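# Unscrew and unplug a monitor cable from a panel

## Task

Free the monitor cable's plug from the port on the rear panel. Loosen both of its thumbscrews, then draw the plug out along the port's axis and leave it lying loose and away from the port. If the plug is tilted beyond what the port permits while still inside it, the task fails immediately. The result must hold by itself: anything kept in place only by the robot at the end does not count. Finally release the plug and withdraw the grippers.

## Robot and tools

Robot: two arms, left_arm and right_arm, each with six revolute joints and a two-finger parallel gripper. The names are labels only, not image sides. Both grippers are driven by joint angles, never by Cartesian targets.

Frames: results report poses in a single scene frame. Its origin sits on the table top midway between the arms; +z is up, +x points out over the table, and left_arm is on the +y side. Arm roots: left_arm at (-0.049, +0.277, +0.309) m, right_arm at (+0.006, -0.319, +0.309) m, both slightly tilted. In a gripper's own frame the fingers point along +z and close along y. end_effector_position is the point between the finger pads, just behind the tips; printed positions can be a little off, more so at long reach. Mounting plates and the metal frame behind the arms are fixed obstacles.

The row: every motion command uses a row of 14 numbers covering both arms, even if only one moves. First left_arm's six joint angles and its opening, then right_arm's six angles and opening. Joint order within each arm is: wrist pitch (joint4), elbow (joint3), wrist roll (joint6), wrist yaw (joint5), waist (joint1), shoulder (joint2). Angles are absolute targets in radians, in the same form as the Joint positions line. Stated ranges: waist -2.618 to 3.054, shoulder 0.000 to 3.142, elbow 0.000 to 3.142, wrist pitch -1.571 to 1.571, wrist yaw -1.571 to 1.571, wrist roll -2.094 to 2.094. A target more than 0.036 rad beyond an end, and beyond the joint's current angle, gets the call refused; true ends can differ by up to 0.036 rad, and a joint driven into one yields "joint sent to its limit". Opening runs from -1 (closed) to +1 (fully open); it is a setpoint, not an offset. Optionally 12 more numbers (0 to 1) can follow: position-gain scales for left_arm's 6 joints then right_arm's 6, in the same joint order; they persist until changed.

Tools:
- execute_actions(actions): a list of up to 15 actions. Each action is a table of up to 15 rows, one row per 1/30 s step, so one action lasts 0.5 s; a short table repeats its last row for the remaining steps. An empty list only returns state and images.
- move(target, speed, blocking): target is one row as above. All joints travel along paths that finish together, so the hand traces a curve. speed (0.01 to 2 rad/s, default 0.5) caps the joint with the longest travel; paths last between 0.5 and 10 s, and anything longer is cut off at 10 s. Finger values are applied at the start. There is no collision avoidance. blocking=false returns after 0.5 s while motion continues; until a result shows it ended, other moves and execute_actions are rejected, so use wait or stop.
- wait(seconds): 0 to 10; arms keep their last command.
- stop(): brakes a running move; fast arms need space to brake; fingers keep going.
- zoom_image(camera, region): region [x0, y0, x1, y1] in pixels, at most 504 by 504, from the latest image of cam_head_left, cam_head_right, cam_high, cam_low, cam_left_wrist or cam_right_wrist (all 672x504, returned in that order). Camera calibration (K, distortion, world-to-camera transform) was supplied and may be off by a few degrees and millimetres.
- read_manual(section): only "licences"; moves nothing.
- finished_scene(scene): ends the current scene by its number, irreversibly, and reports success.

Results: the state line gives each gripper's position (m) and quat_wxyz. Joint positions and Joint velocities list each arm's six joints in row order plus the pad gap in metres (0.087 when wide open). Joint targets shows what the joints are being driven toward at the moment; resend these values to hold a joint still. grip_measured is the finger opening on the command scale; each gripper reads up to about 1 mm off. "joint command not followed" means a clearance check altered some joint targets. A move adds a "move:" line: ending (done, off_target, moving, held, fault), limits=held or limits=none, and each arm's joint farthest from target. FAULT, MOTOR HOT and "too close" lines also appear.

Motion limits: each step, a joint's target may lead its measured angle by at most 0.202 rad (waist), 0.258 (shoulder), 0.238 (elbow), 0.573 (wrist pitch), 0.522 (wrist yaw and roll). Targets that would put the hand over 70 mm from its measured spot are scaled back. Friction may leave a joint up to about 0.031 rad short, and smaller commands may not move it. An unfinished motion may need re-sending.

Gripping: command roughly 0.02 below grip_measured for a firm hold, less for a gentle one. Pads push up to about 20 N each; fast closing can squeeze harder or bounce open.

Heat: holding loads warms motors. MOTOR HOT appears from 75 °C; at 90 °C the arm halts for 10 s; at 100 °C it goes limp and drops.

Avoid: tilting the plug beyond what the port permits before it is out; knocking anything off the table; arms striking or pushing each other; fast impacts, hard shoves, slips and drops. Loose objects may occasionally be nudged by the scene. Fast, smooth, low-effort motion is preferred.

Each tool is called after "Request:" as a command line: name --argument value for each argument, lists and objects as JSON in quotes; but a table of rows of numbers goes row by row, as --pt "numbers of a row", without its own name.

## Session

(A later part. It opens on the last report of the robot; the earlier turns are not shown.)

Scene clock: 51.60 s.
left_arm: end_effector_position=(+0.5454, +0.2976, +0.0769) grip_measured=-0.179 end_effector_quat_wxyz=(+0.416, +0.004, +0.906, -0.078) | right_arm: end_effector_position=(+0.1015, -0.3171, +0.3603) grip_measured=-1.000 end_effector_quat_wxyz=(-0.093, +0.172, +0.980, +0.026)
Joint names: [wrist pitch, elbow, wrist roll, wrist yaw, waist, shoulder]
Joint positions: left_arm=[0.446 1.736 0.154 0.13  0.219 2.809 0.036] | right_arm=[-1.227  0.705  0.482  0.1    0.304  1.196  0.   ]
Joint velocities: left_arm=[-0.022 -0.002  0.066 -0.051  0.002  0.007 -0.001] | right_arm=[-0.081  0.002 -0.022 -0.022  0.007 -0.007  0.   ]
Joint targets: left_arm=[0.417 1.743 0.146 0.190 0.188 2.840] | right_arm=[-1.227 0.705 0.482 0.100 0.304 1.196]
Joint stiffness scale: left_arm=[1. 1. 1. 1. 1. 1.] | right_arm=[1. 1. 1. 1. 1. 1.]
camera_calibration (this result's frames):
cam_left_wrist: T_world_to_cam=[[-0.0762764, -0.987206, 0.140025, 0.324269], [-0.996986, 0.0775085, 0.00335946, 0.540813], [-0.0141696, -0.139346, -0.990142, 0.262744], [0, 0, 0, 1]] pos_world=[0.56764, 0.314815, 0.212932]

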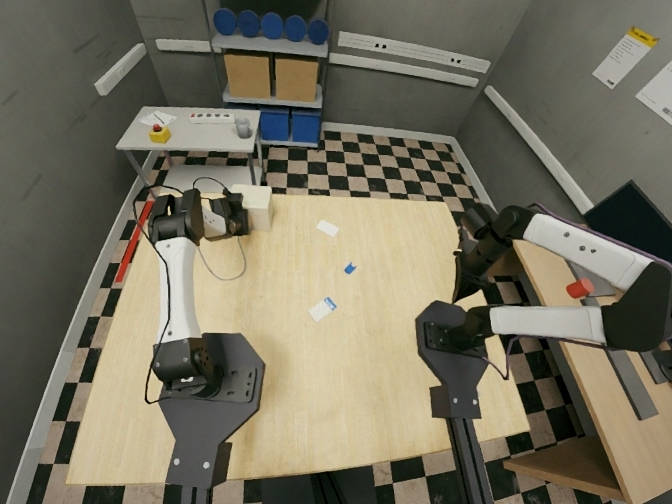

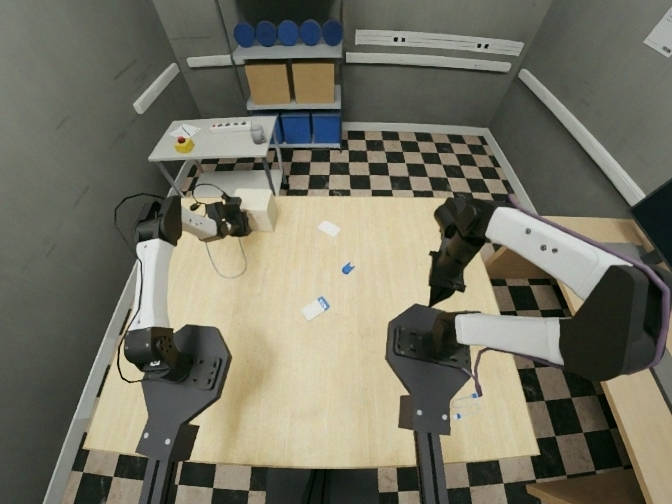

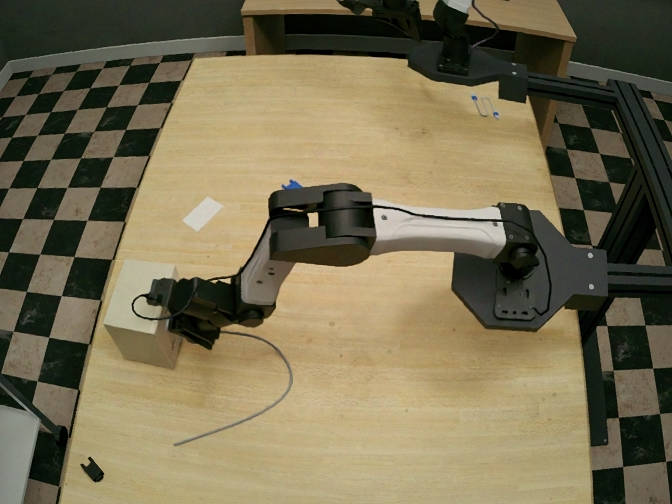

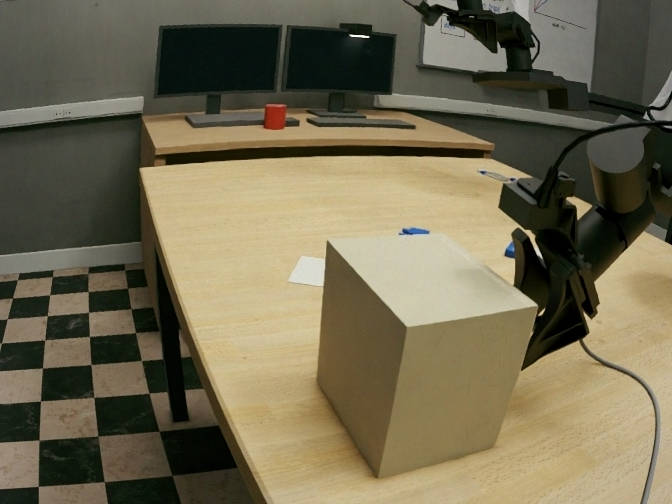

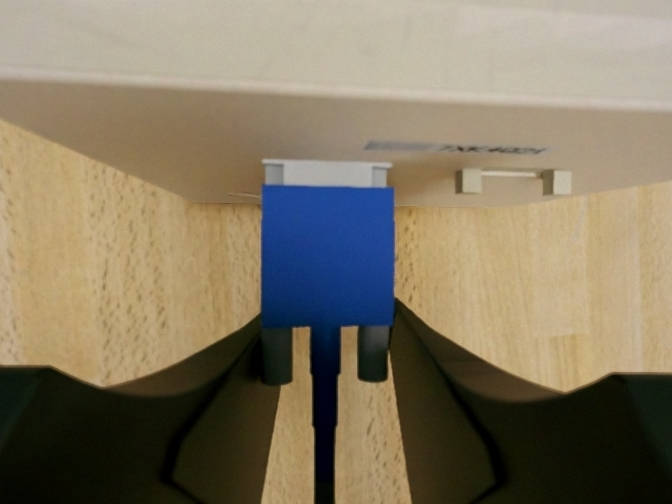

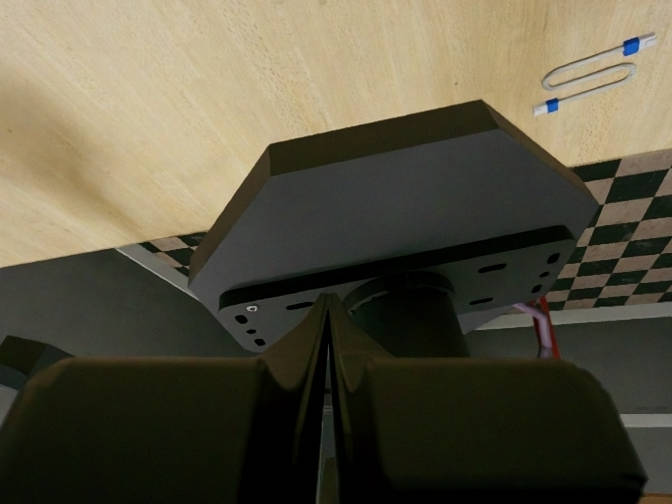

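Request:
move --target '[0.341,1.588,0.15,0.125,0.232,2.609,-0.1,-1.227,0.705,0.482,0.1,0.304,1.196,-1]' --speed 0.2

Request:
move --target '[0.341,1.588,0.197,0.103,0.251,2.609,-0.72,-1.227,0.705,0.482,0.1,0.304,1.196,-1]' --speed 0.1

Request:
zoom_image --camera "cam_left_wrist" --region '[280, 250, 440, 370]'

Scene clock: 55.17 s.
left_arm: end_effector_position=(+0.5387, +0.3068, +0.1325) grip_measured=-0.100 end_effector_quat_wxyz=(+0.408, +0.004, +0.909, -0.079) | right_arm: end_effector_position=(+0.1015, -0.3171, +0.3603) grip_measured=-1.000 end_effector_quat_wxyz=(-0.093, +0.172, +0.980, +0.026)
Joint names: [wrist pitch, elbow, wrist roll, wrist yaw, waist, shoulder]
Joint positions: left_arm=[0.361 1.61  0.154 0.13  0.219 2.615 0.039] | right_arm=[-1.227  0.705  0.482  0.1    0.304  1.196  0.   ]
Joint velocities: left_arm=[ 0.051 -0.017 -0.051  0.081  0.007 -0.002  0.001] | right_arm=[-0.007  0.017 -0.066 -0.066 -0.007  0.002  0.   ]
Joint targets: left_arm=[0.341 1.588 0.150 0.125 0.232 2.609] | right_arm=[-1.227 0.705 0.482 0.100 0.304 1.196]
Joint stiffness scale: left_arm=[1. 1. 1. 1. 1. 1.] | right_arm=[1. 1. 1. 1. 1. 1.]
move: off_target (left_arm); limits=none; left_arm: farthest joint: the elbow, 0.022 radians from its target (0.148 radians at the start); right_arm: farthest joint: the waist, 0.000 radians from its target (0.000 radians at the start)
camera_calibration (this result's frames):
cam_left_wrist: T_world_to_cam=[[-0.0754, -0.98686, 0.142905, 0.324101], [-0.996662, 0.0790829, 0.0202613, 0.530355], [-0.0312964, -0.1409, -0.989529, 0.328668], [0, 0, 0, 1]] pos_world=[0.563308, 0.32421, 0.268165]

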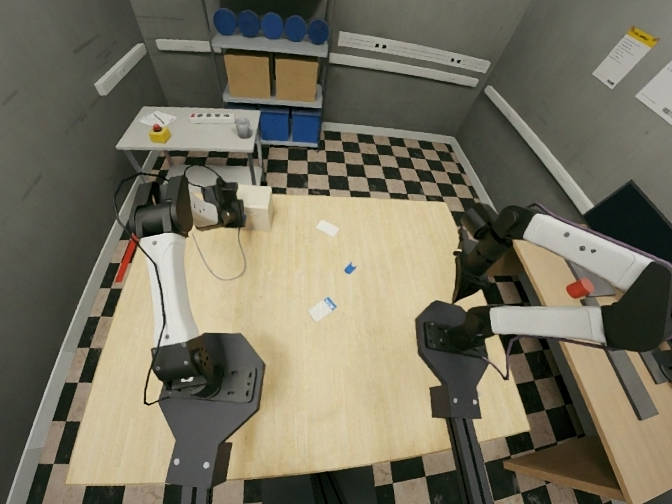

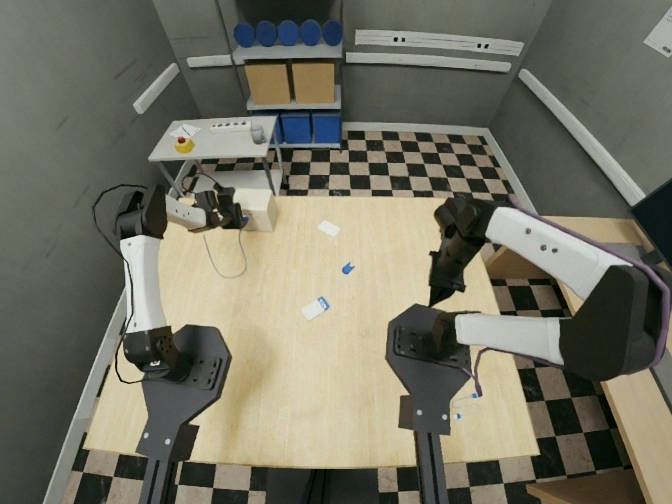

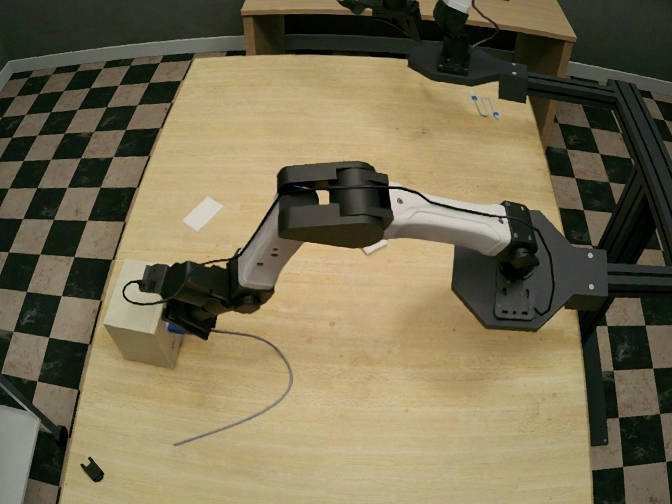

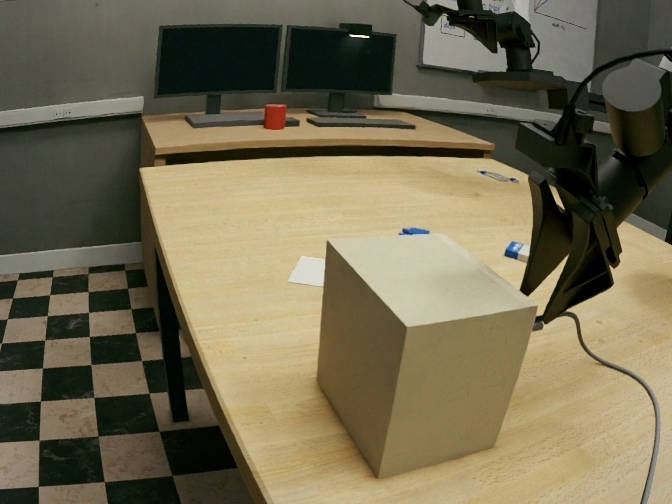

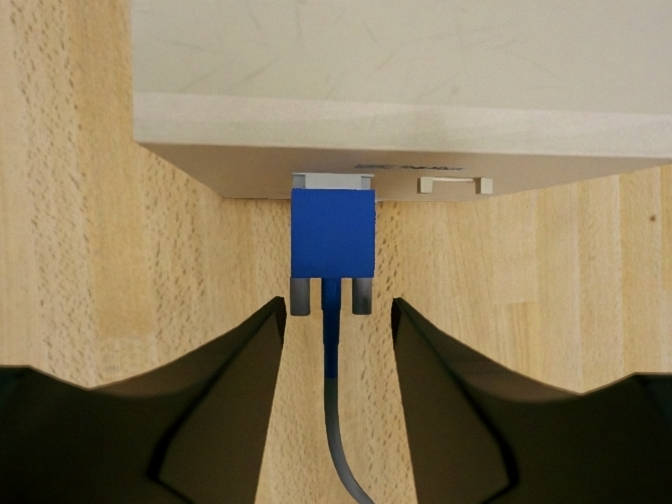

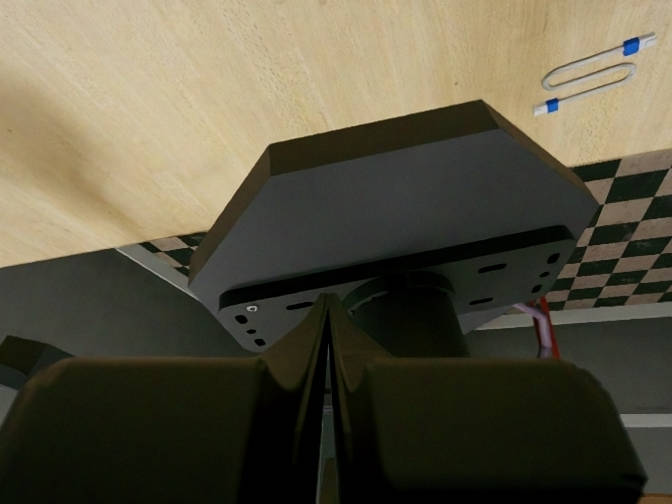

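Scene clock: 56.10 s.
left_arm: end_effector_position=(+0.5368, +0.3255, +0.1292) grip_measured=-0.720 end_effector_quat_wxyz=(+0.407, +0.007, +0.911, -0.059) | right_arm: end_effector_position=(+0.1015, -0.3171, +0.3603) grip_measured=-1.000 end_effector_quat_wxyz=(-0.093, +0.172, +0.980, +0.026)
Joint names: [wrist pitch, elbow, wrist roll, wrist yaw, waist, shoulder]
Joint positions: left_arm=[0.36  1.61  0.19  0.115 0.244 2.615 0.012] | right_arm=[-1.227  0.705  0.482  0.1    0.304  1.196  0.   ]
Joint velocities: left_arm=[ 0.051 -0.017  0.081 -0.051 -0.002 -0.007 -0.002] | right_arm=[-0.007 -0.017 -0.007 -0.081 -0.002 -0.007  0.   ]
Joint targets: left_arm=[0.341 1.588 0.197 0.103 0.251 2.609] | right_arm=[-1.227 0.705 0.482 0.100 0.304 1.196]
Joint stiffness scale: left_arm=[1. 1. 1. 1. 1. 1.] | right_arm=[1. 1. 1. 1. 1. 1.]
move: off_target (left_arm); limits=none; left_arm: farthest joint: the elbow, 0.022 radians from its target (0.022 radians at the start); right_arm: farthest joint: the waist, 0.000 radians from its target (0.000 radians at the start)
camera_calibration (this result's frames):
cam_left_wrist: T_world_to_cam=[[-0.0644227, -0.992423, 0.104627, 0.343679], [-0.99737, 0.0675212, 0.0263445, 0.530385], [-0.0332094, -0.102654, -0.994163, 0.317132], [0, 0, 0, 1]] pos_world=[0.561663, 0.337818, 0.26535]

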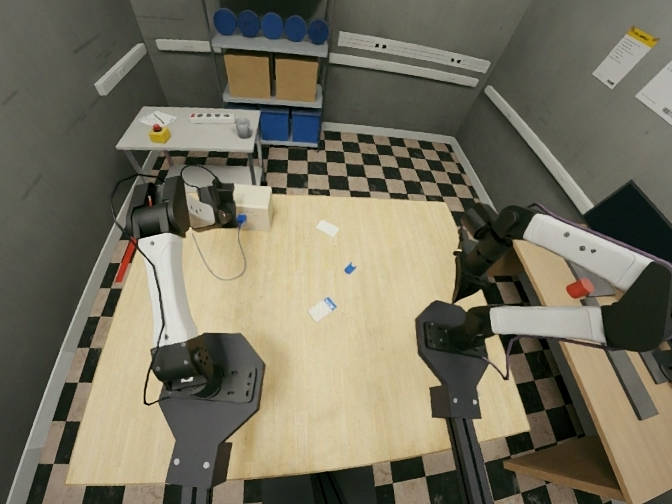

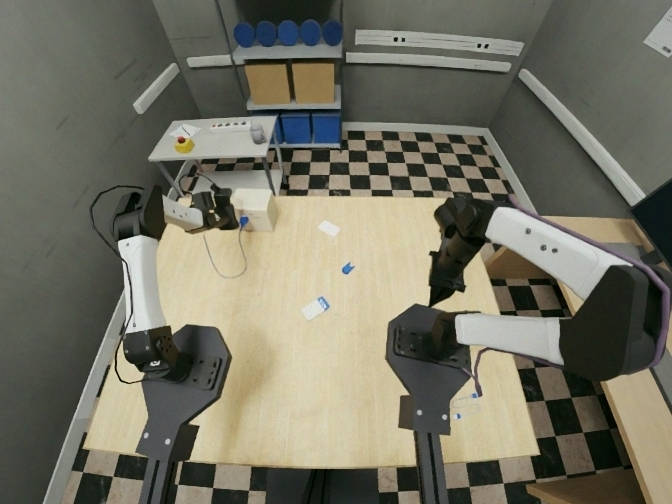

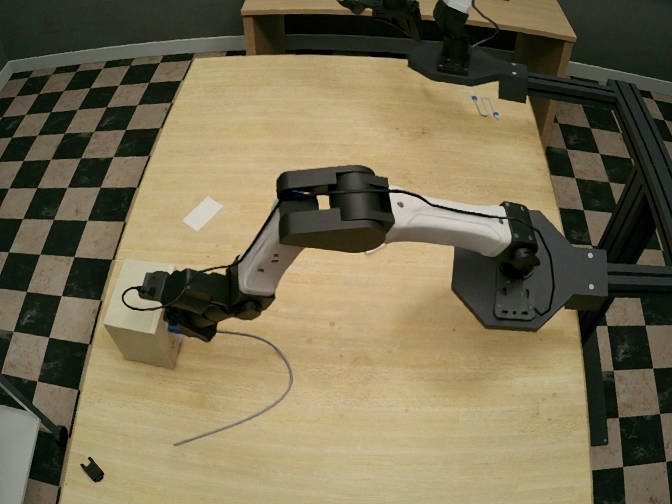

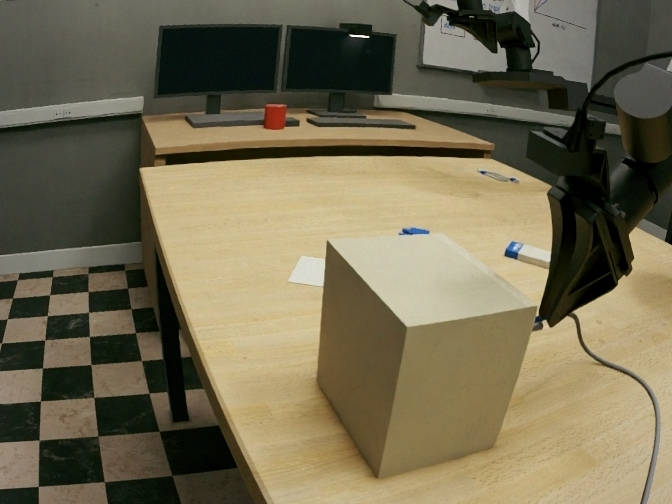

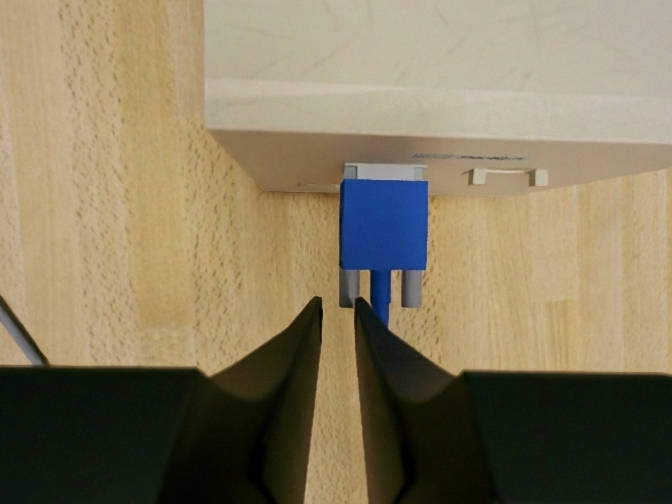

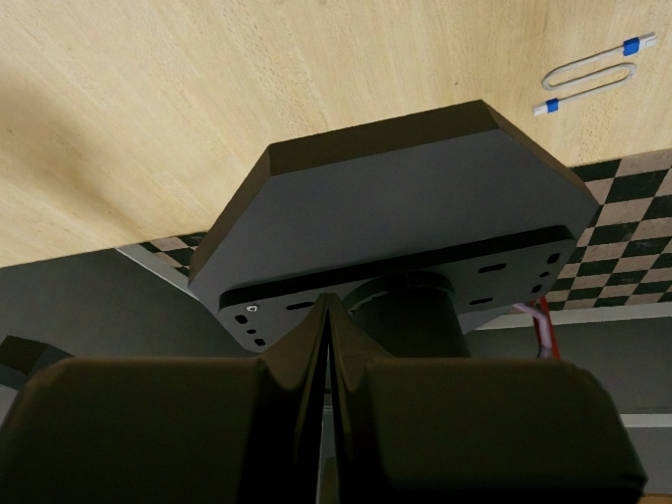

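Region (280, 250, 440, 370) of cam_left_wrist's 672x504 image, scaled by 3.150, with more detail than that image has; it fills the top 378 rows of this view, and the rest is white.

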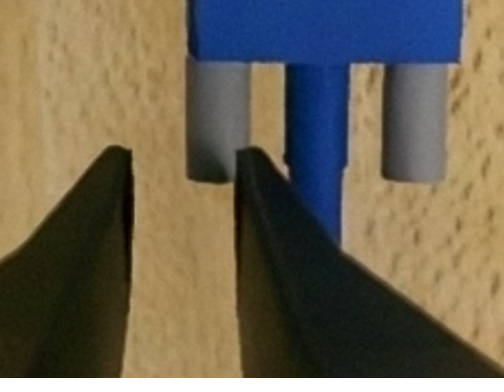

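Request:
move --target '[0.355,1.668,0.19,0.143,0.244,2.671,-0.72,-1.227,0.705,0.482,0.1,0.304,1.196,-1]' --speed 0.08

Request:
zoom_image --camera "cam_left_wrist" --region '[280, 250, 440, 370]'

Scene clock: 57.80 s.
left_arm: end_effector_position=(+0.5432, +0.3222, +0.1227) grip_measured=-0.720 end_effector_quat_wxyz=(+0.411, +0.010, +0.909, -0.066) | right_arm: end_effector_position=(+0.1015, -0.3171, +0.3603) grip_measured=-1.000 end_effector_quat_wxyz=(-0.093, +0.172, +0.980, +0.026)
Joint names: [wrist pitch, elbow, wrist roll, wrist yaw, waist, shoulder]
Joint positions: left_arm=[0.36  1.653 0.191 0.133 0.244 2.652 0.012] | right_arm=[-1.227  0.705  0.482  0.1    0.304  1.196  0.   ]
Joint velocities: left_arm=[ 0.022 -0.007  0.037 -0.051 -0.007  0.007 -0.   ] | right_arm=[-0.037 -0.007 -0.037 -0.037  0.007  0.007  0.   ]
Joint targets: left_arm=[0.355 1.668 0.190 0.143 0.244 2.671] | right_arm=[-1.227 0.705 0.482 0.100 0.304 1.196]
Joint stiffness scale: left_arm=[1. 1. 1. 1. 1. 1.] | right_arm=[1. 1. 1. 1. 1. 1.]
move: done; limits=none; left_arm: farthest joint: the shoulder, 0.019 radians from its target (0.056 radians at the start); right_arm: farthest joint: the waist, 0.000 radians from its target (0.000 radians at the start)
camera_calibration (this result's frames):
cam_left_wrist: T_world_to_cam=[[-0.0777106, -0.990397, 0.114346, 0.34688], [-0.996664, 0.0800412, 0.0159267, 0.533982], [-0.0249262, -0.112727, -0.993313, 0.309194], [0, 0, 0, 1]] pos_world=[0.566864, 0.335663, 0.258958]

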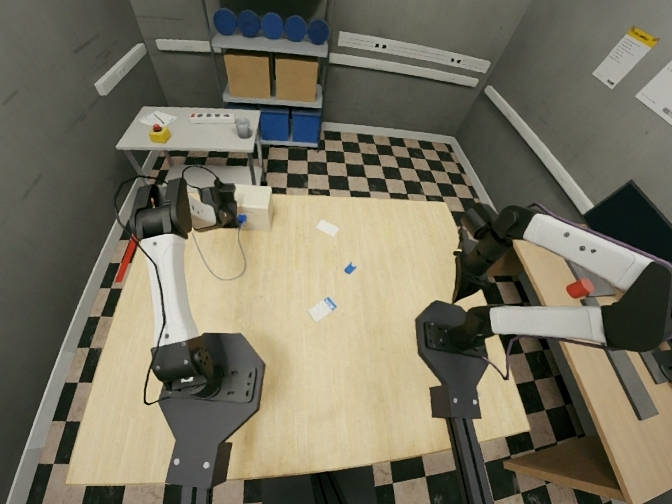

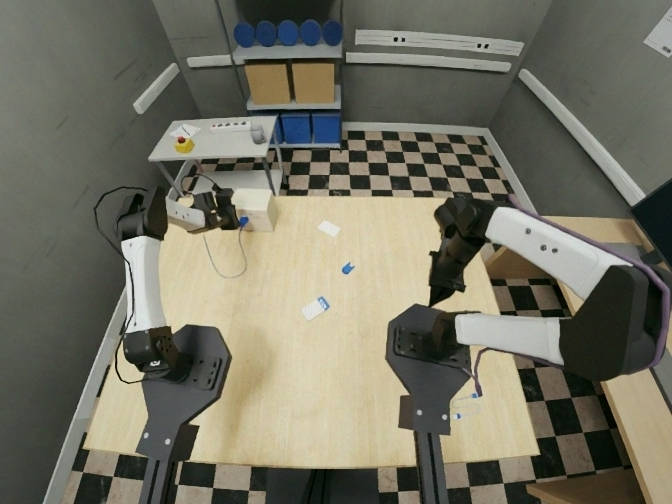

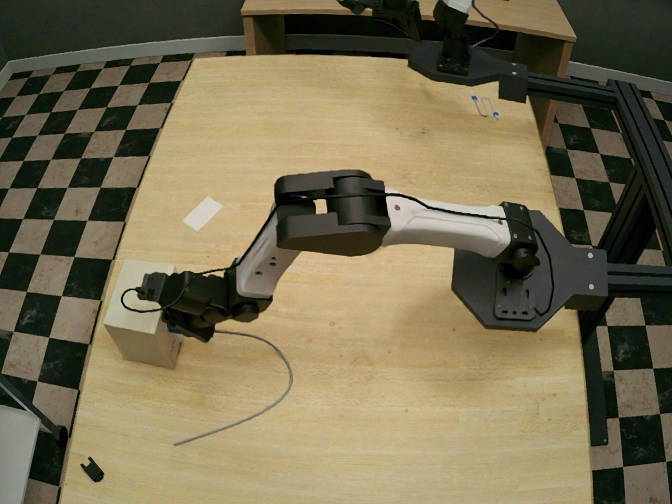

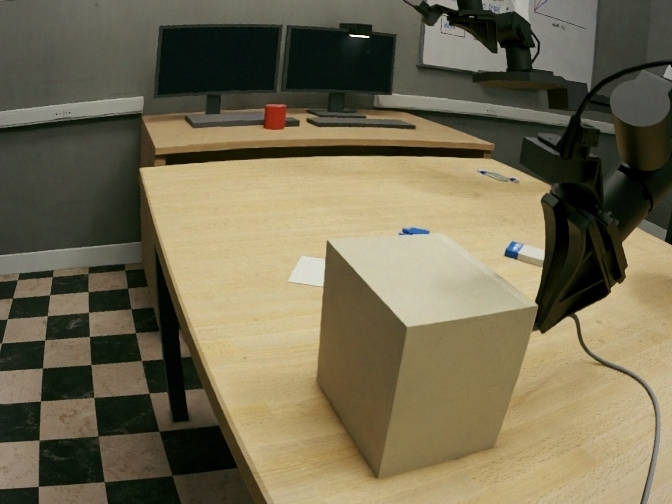

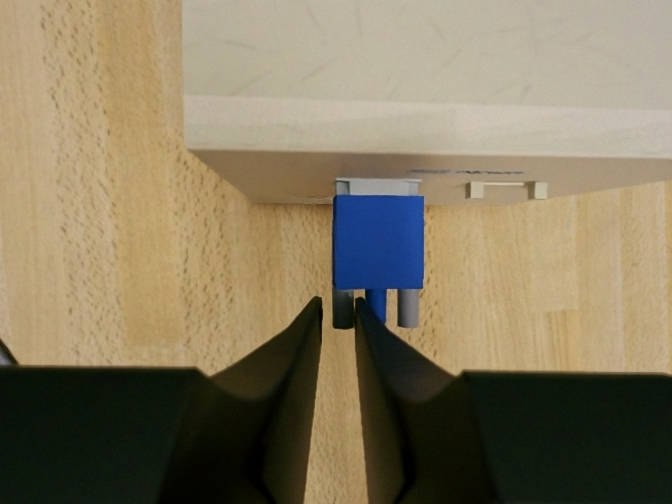

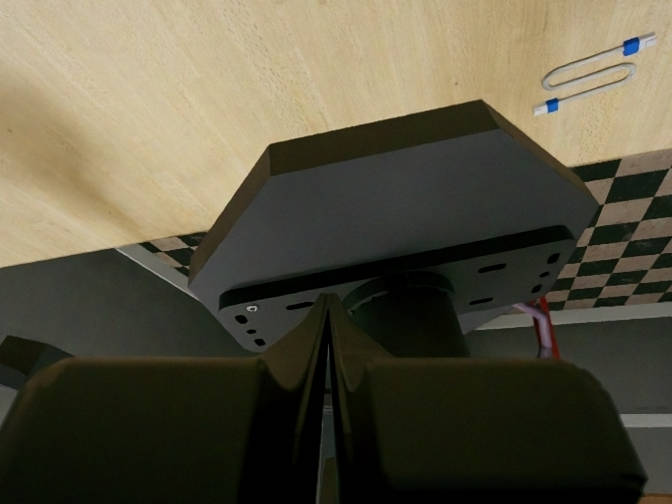

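Region (280, 250, 440, 370) of cam_left_wrist's 672x504 image, scaled by 3.150, with more detail than that image has; it fills the top 378 rows of this view, and the rest is white.

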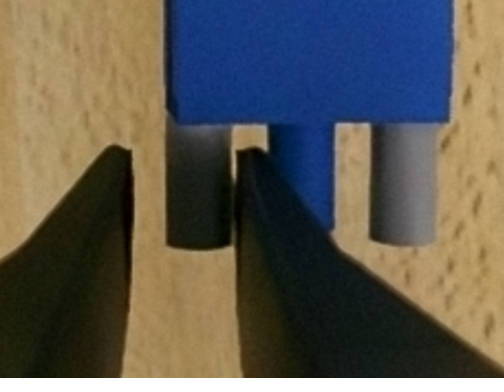

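Request:
move --target '[0.355,1.676,0.19,0.143,0.244,2.691,-0.72,-1.227,0.705,0.482,0.1,0.304,1.196,-1]' --speed 0.04

Request:
zoom_image --camera "cam_left_wrist" --region '[280, 250, 440, 370]'

Scene clock: 59.27 s.
left_arm: end_effector_position=(+0.5424, +0.3212, +0.1172) grip_measured=-0.720 end_effector_quat_wxyz=(+0.409, +0.010, +0.910, -0.067) | right_arm: end_effector_position=(+0.1015, -0.3171, +0.3603) grip_measured=-1.000 end_effector_quat_wxyz=(-0.093, +0.172, +0.980, +0.026)
Joint names: [wrist pitch, elbow, wrist roll, wrist yaw, waist, shoulder]
Joint positions: left_arm=[0.361 1.661 0.191 0.133 0.244 2.667 0.012] | right_arm=[-1.227  0.705  0.482  0.1    0.304  1.196  0.   ]
Joint velocities: left_arm=[-0.022 -0.007  0.022  0.051 -0.007 -0.007 -0.   ] | right_arm=[ 0.081  0.007 -0.022 -0.095  0.002  0.002  0.   ]
Joint targets: left_arm=[0.355 1.676 0.190 0.143 0.244 2.691] | right_arm=[-1.227 0.705 0.482 0.100 0.304 1.196]
Joint stiffness scale: left_arm=[1. 1. 1. 1. 1. 1.] | right_arm=[1. 1. 1. 1. 1. 1.]
move: off_target (left_arm); limits=none; left_arm: farthest joint: the shoulder, 0.024 radians from its target (0.039 radians at the start); right_arm: farthest joint: the waist, 0.000 radians from its target (0.000 radians at the start)
camera_calibration (this result's frames):
cam_left_wrist: T_world_to_cam=[[-0.077698, -0.990286, 0.11531, 0.346324], [-0.996518, 0.0806503, 0.0211549, 0.532486], [-0.0302492, -0.113265, -0.993104, 0.306581], [0, 0, 0, 1]] pos_world=[0.566814, 0.33474, 0.253268]

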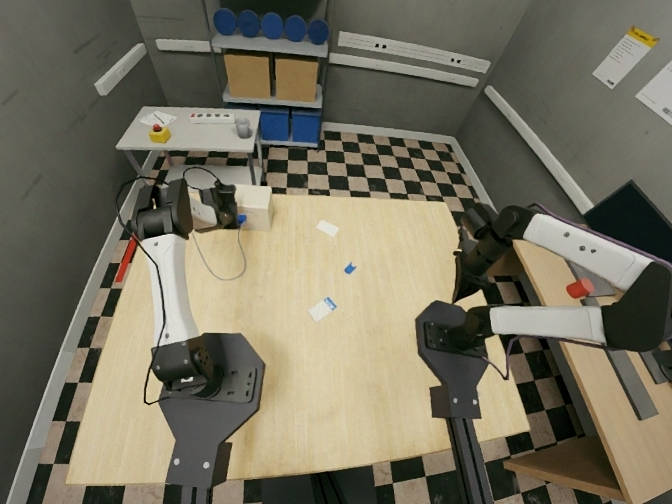

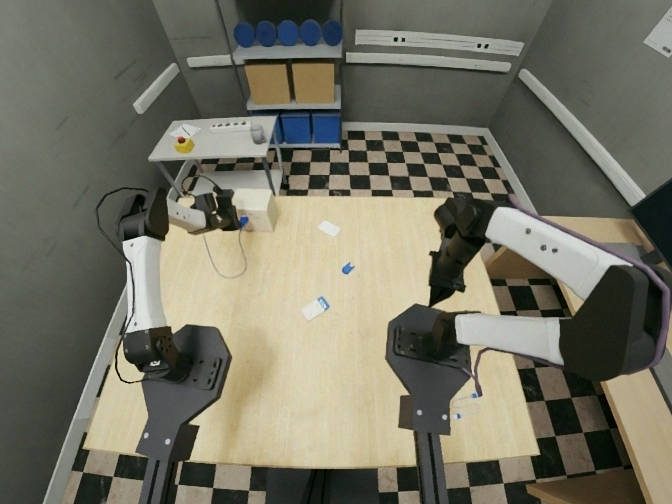

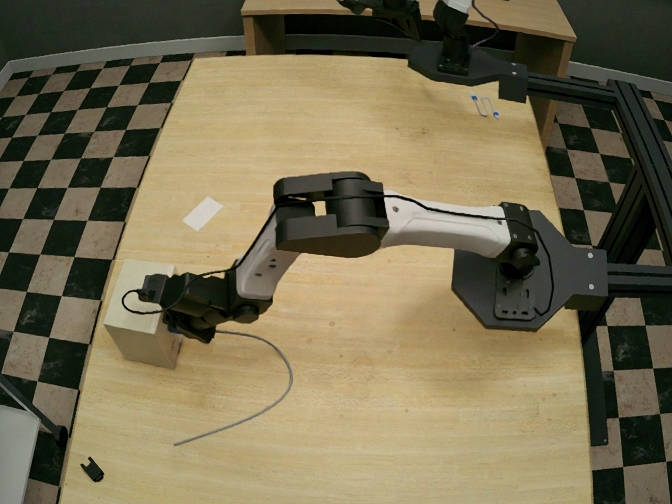

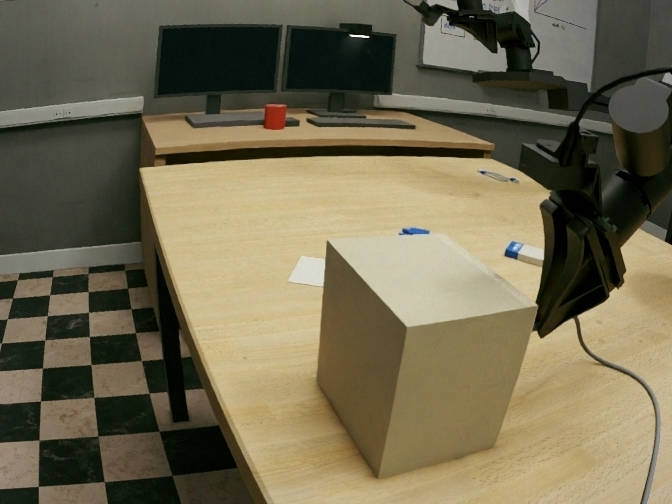

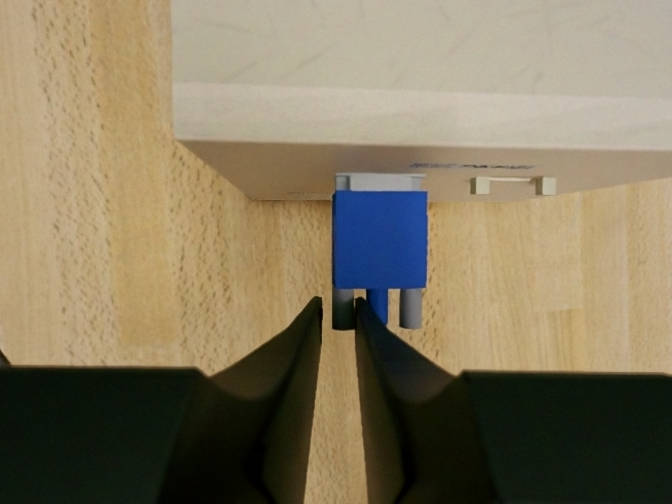

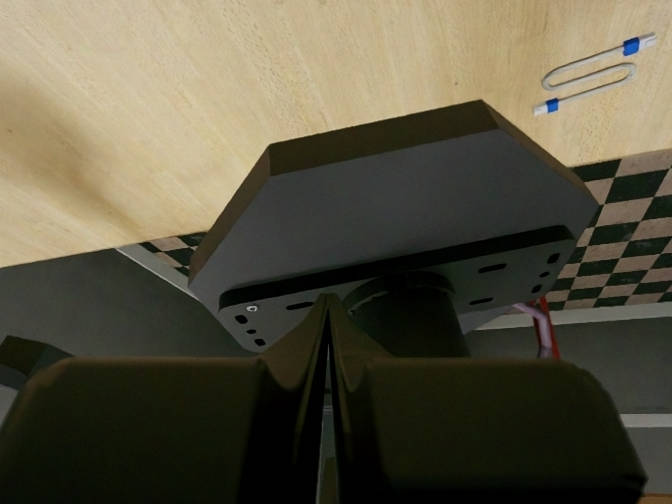

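Region (280, 250, 440, 370) of cam_left_wrist's 672x504 image, scaled by 3.150, with more detail than that image has; it fills the top 378 rows of this view, and the rest is white.

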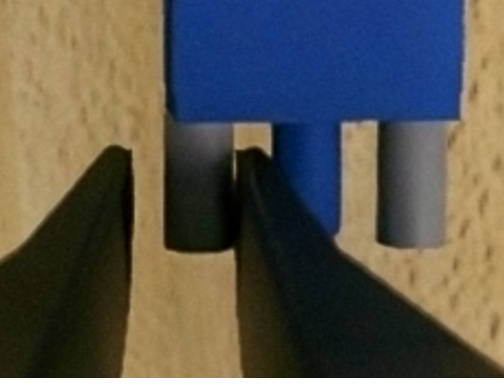

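Request:
execute_actions --actions '[[[0.355,1.67,0.19,0.143,0.234,2.683,-0.73,-1.227,0.705,0.482,0.1,0.304,1.196,-1],[0.355,1.67,0.19,0.143,0.234,2.683,-0.74,-1.227,0.705,0.482,0.1,0.304,1.196,-1],[0.355,1.67,0.19,0.143,0.234,2.683,-0.75,-1.227,0.705,0.482,0.1,0.304,1.196,-1],[0.355,1.67,0.19,0.143,0.234,2.683,-0.76,-1.227,0.705,0.482,0.1,0.304,1.196,-1],[0.355,1.67,0.19,0.143,0.234,2.683,-0.77,-1.227,0.705,0.482,0.1,0.304,1.196,-1],[0.355,1.67,0.19,0.143,0.234,2.683,-0.78,-1.227,0.705,0.482,0.1,0.304,1.196,-1],[0.355,1.67,0.19,0.143,0.234,2.683,-0.79,-1.227,0.705,0.482,0.1,0.304,1.196,-1],[0.355,1.67,0.19,0.143,0.234,2.683,-0.80,-1.227,0.705,0.482,0.1,0.304,1.196,-1],[0.355,1.67,0.19,0.143,0.234,2.683,-0.81,-1.227,0.705,0.482,0.1,0.304,1.196,-1],[0.355,1.67,0.19,0.143,0.234,2.683,-0.82,-1.227,0.705,0.482,0.1,0.304,1.196,-1],[0.355,1.67,0.19,0.143,0.234,2.683,-0.83,-1.227,0.705,0.482,0.1,0.304,1.196,-1],[0.355,1.67,0.19,0.143,0.234,2.683,-0.84,-1.227,0.705,0.482,0.1,0.304,1.196,-1],[0.355,1.67,0.19,0.143,0.234,2.683,-0.85,-1.227,0.705,0.482,0.1,0.304,1.196,-1],[0.355,1.67,0.19,0.143,0.234,2.683,-0.86,-1.227,0.705,0.482,0.1,0.304,1.196,-1],[0.355,1.67,0.19,0.143,0.234,2.683,-0.87,-1.227,0.705,0.482,0.1,0.304,1.196,-1]],[[0.355,1.67,0.19,0.143,0.234,2.683,-0.885,-1.227,0.705,0.482,0.1,0.304,1.196,-1]]]'

Request:
zoom_image --camera "cam_left_wrist" --region '[280, 250, 440, 370]'

Scene clock: 61.43 s.
left_arm: end_effector_position=(+0.5426, +0.3198, +0.1174) grip_measured=-0.842 end_effector_quat_wxyz=(+0.409, +0.012, +0.910, -0.068) | right_arm: end_effector_position=(+0.1015, -0.3171, +0.3603) grip_measured=-1.000 end_effector_quat_wxyz=(-0.093, +0.172, +0.980, +0.026)
Joint names: [wrist pitch, elbow, wrist roll, wrist yaw, waist, shoulder]
Joint positions: left_arm=[0.361 1.661 0.191 0.134 0.242 2.667 0.007] | right_arm=[-1.227  0.705  0.482  0.1    0.304  1.196  0.   ]
Joint velocities: left_arm=[ 0.007  0.002  0.051 -0.022  0.012  0.007 -0.001] | right_arm=[ 0.007 -0.007  0.051 -0.022 -0.007  0.002  0.   ]
Joint targets: left_arm=[0.355 1.670 0.190 0.143 0.234 2.683] | right_arm=[-1.227 0.705 0.482 0.100 0.304 1.196]
Joint stiffness scale: left_arm=[1. 1. 1. 1. 1. 1.] | right_arm=[1. 1. 1. 1. 1. 1.]
camera_calibration (this result's frames):
cam_left_wrist: T_world_to_cam=[[-0.0806995, -0.989913, 0.116446, 0.346297], [-0.99629, 0.0836164, 0.0203774, 0.531782], [-0.0299086, -0.114369, -0.992988, 0.306835], [0, 0, 0, 1]] pos_world=[0.566932, 0.333431, 0.253522]

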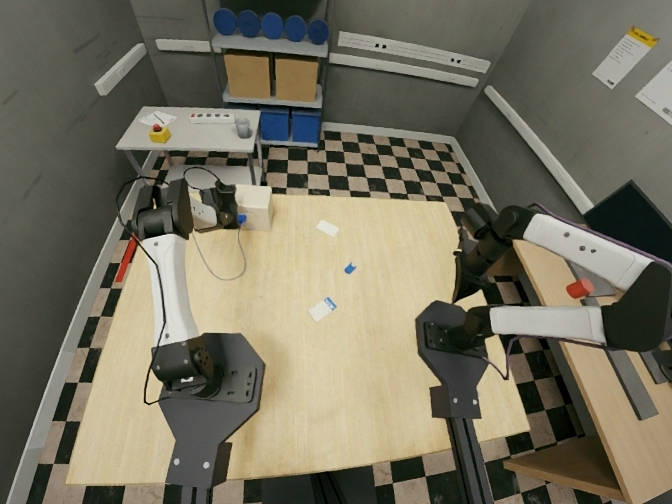

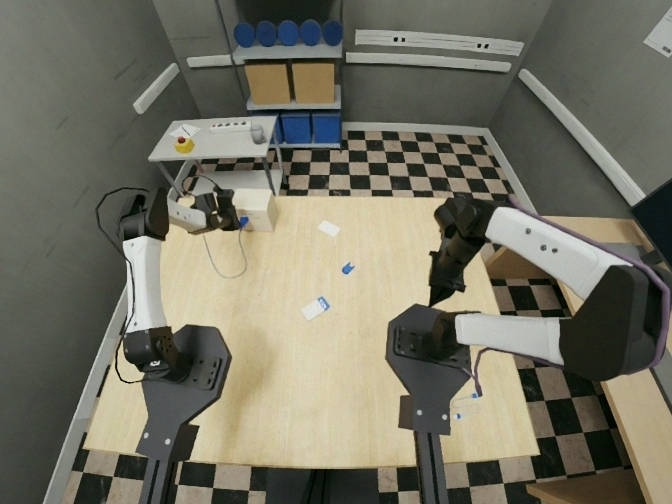

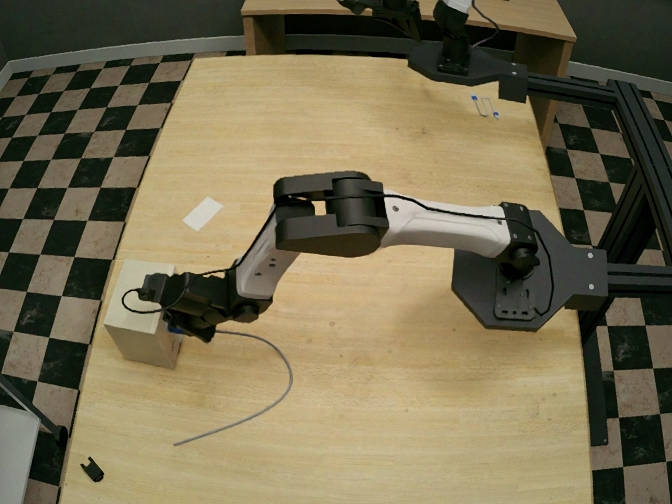

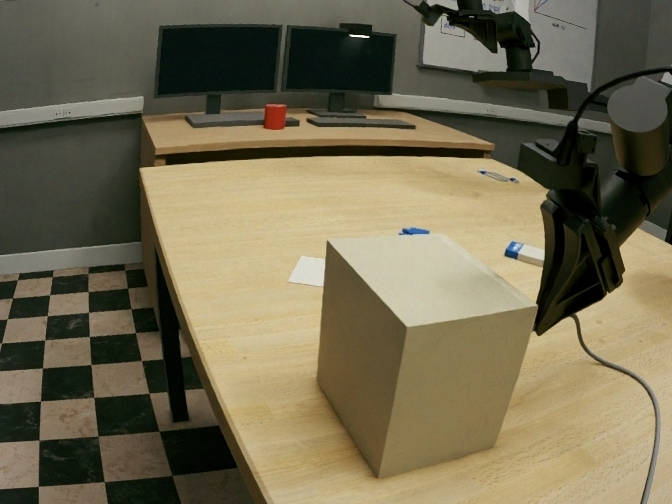

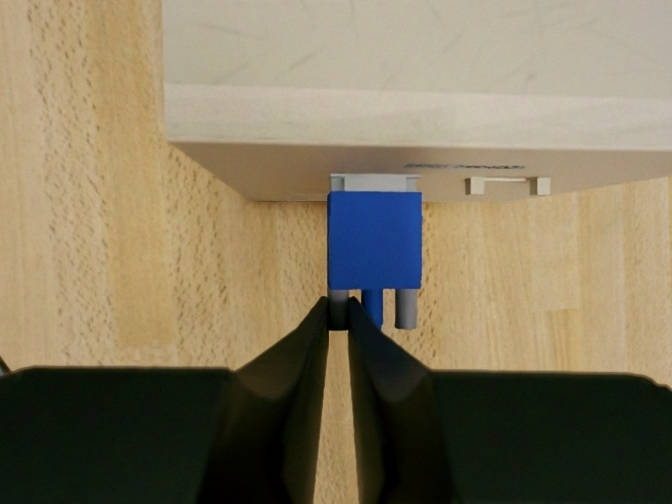

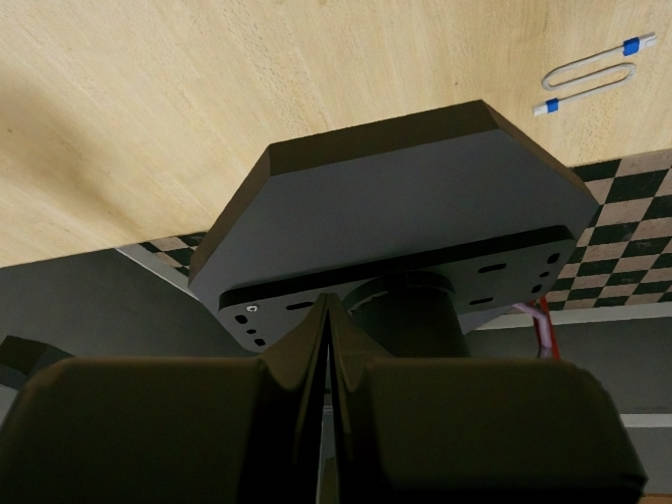

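Region (280, 250, 440, 370) of cam_left_wrist's 672x504 image, scaled by 3.150, with more detail than that image has; it fills the top 378 rows of this view, and the rest is white.

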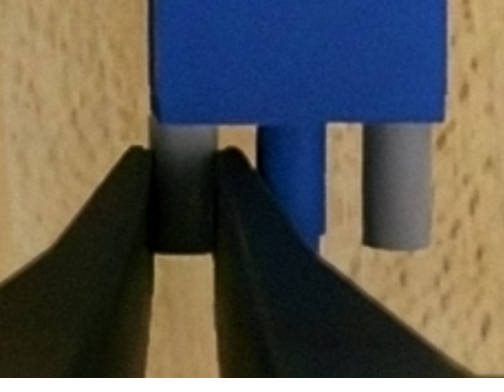

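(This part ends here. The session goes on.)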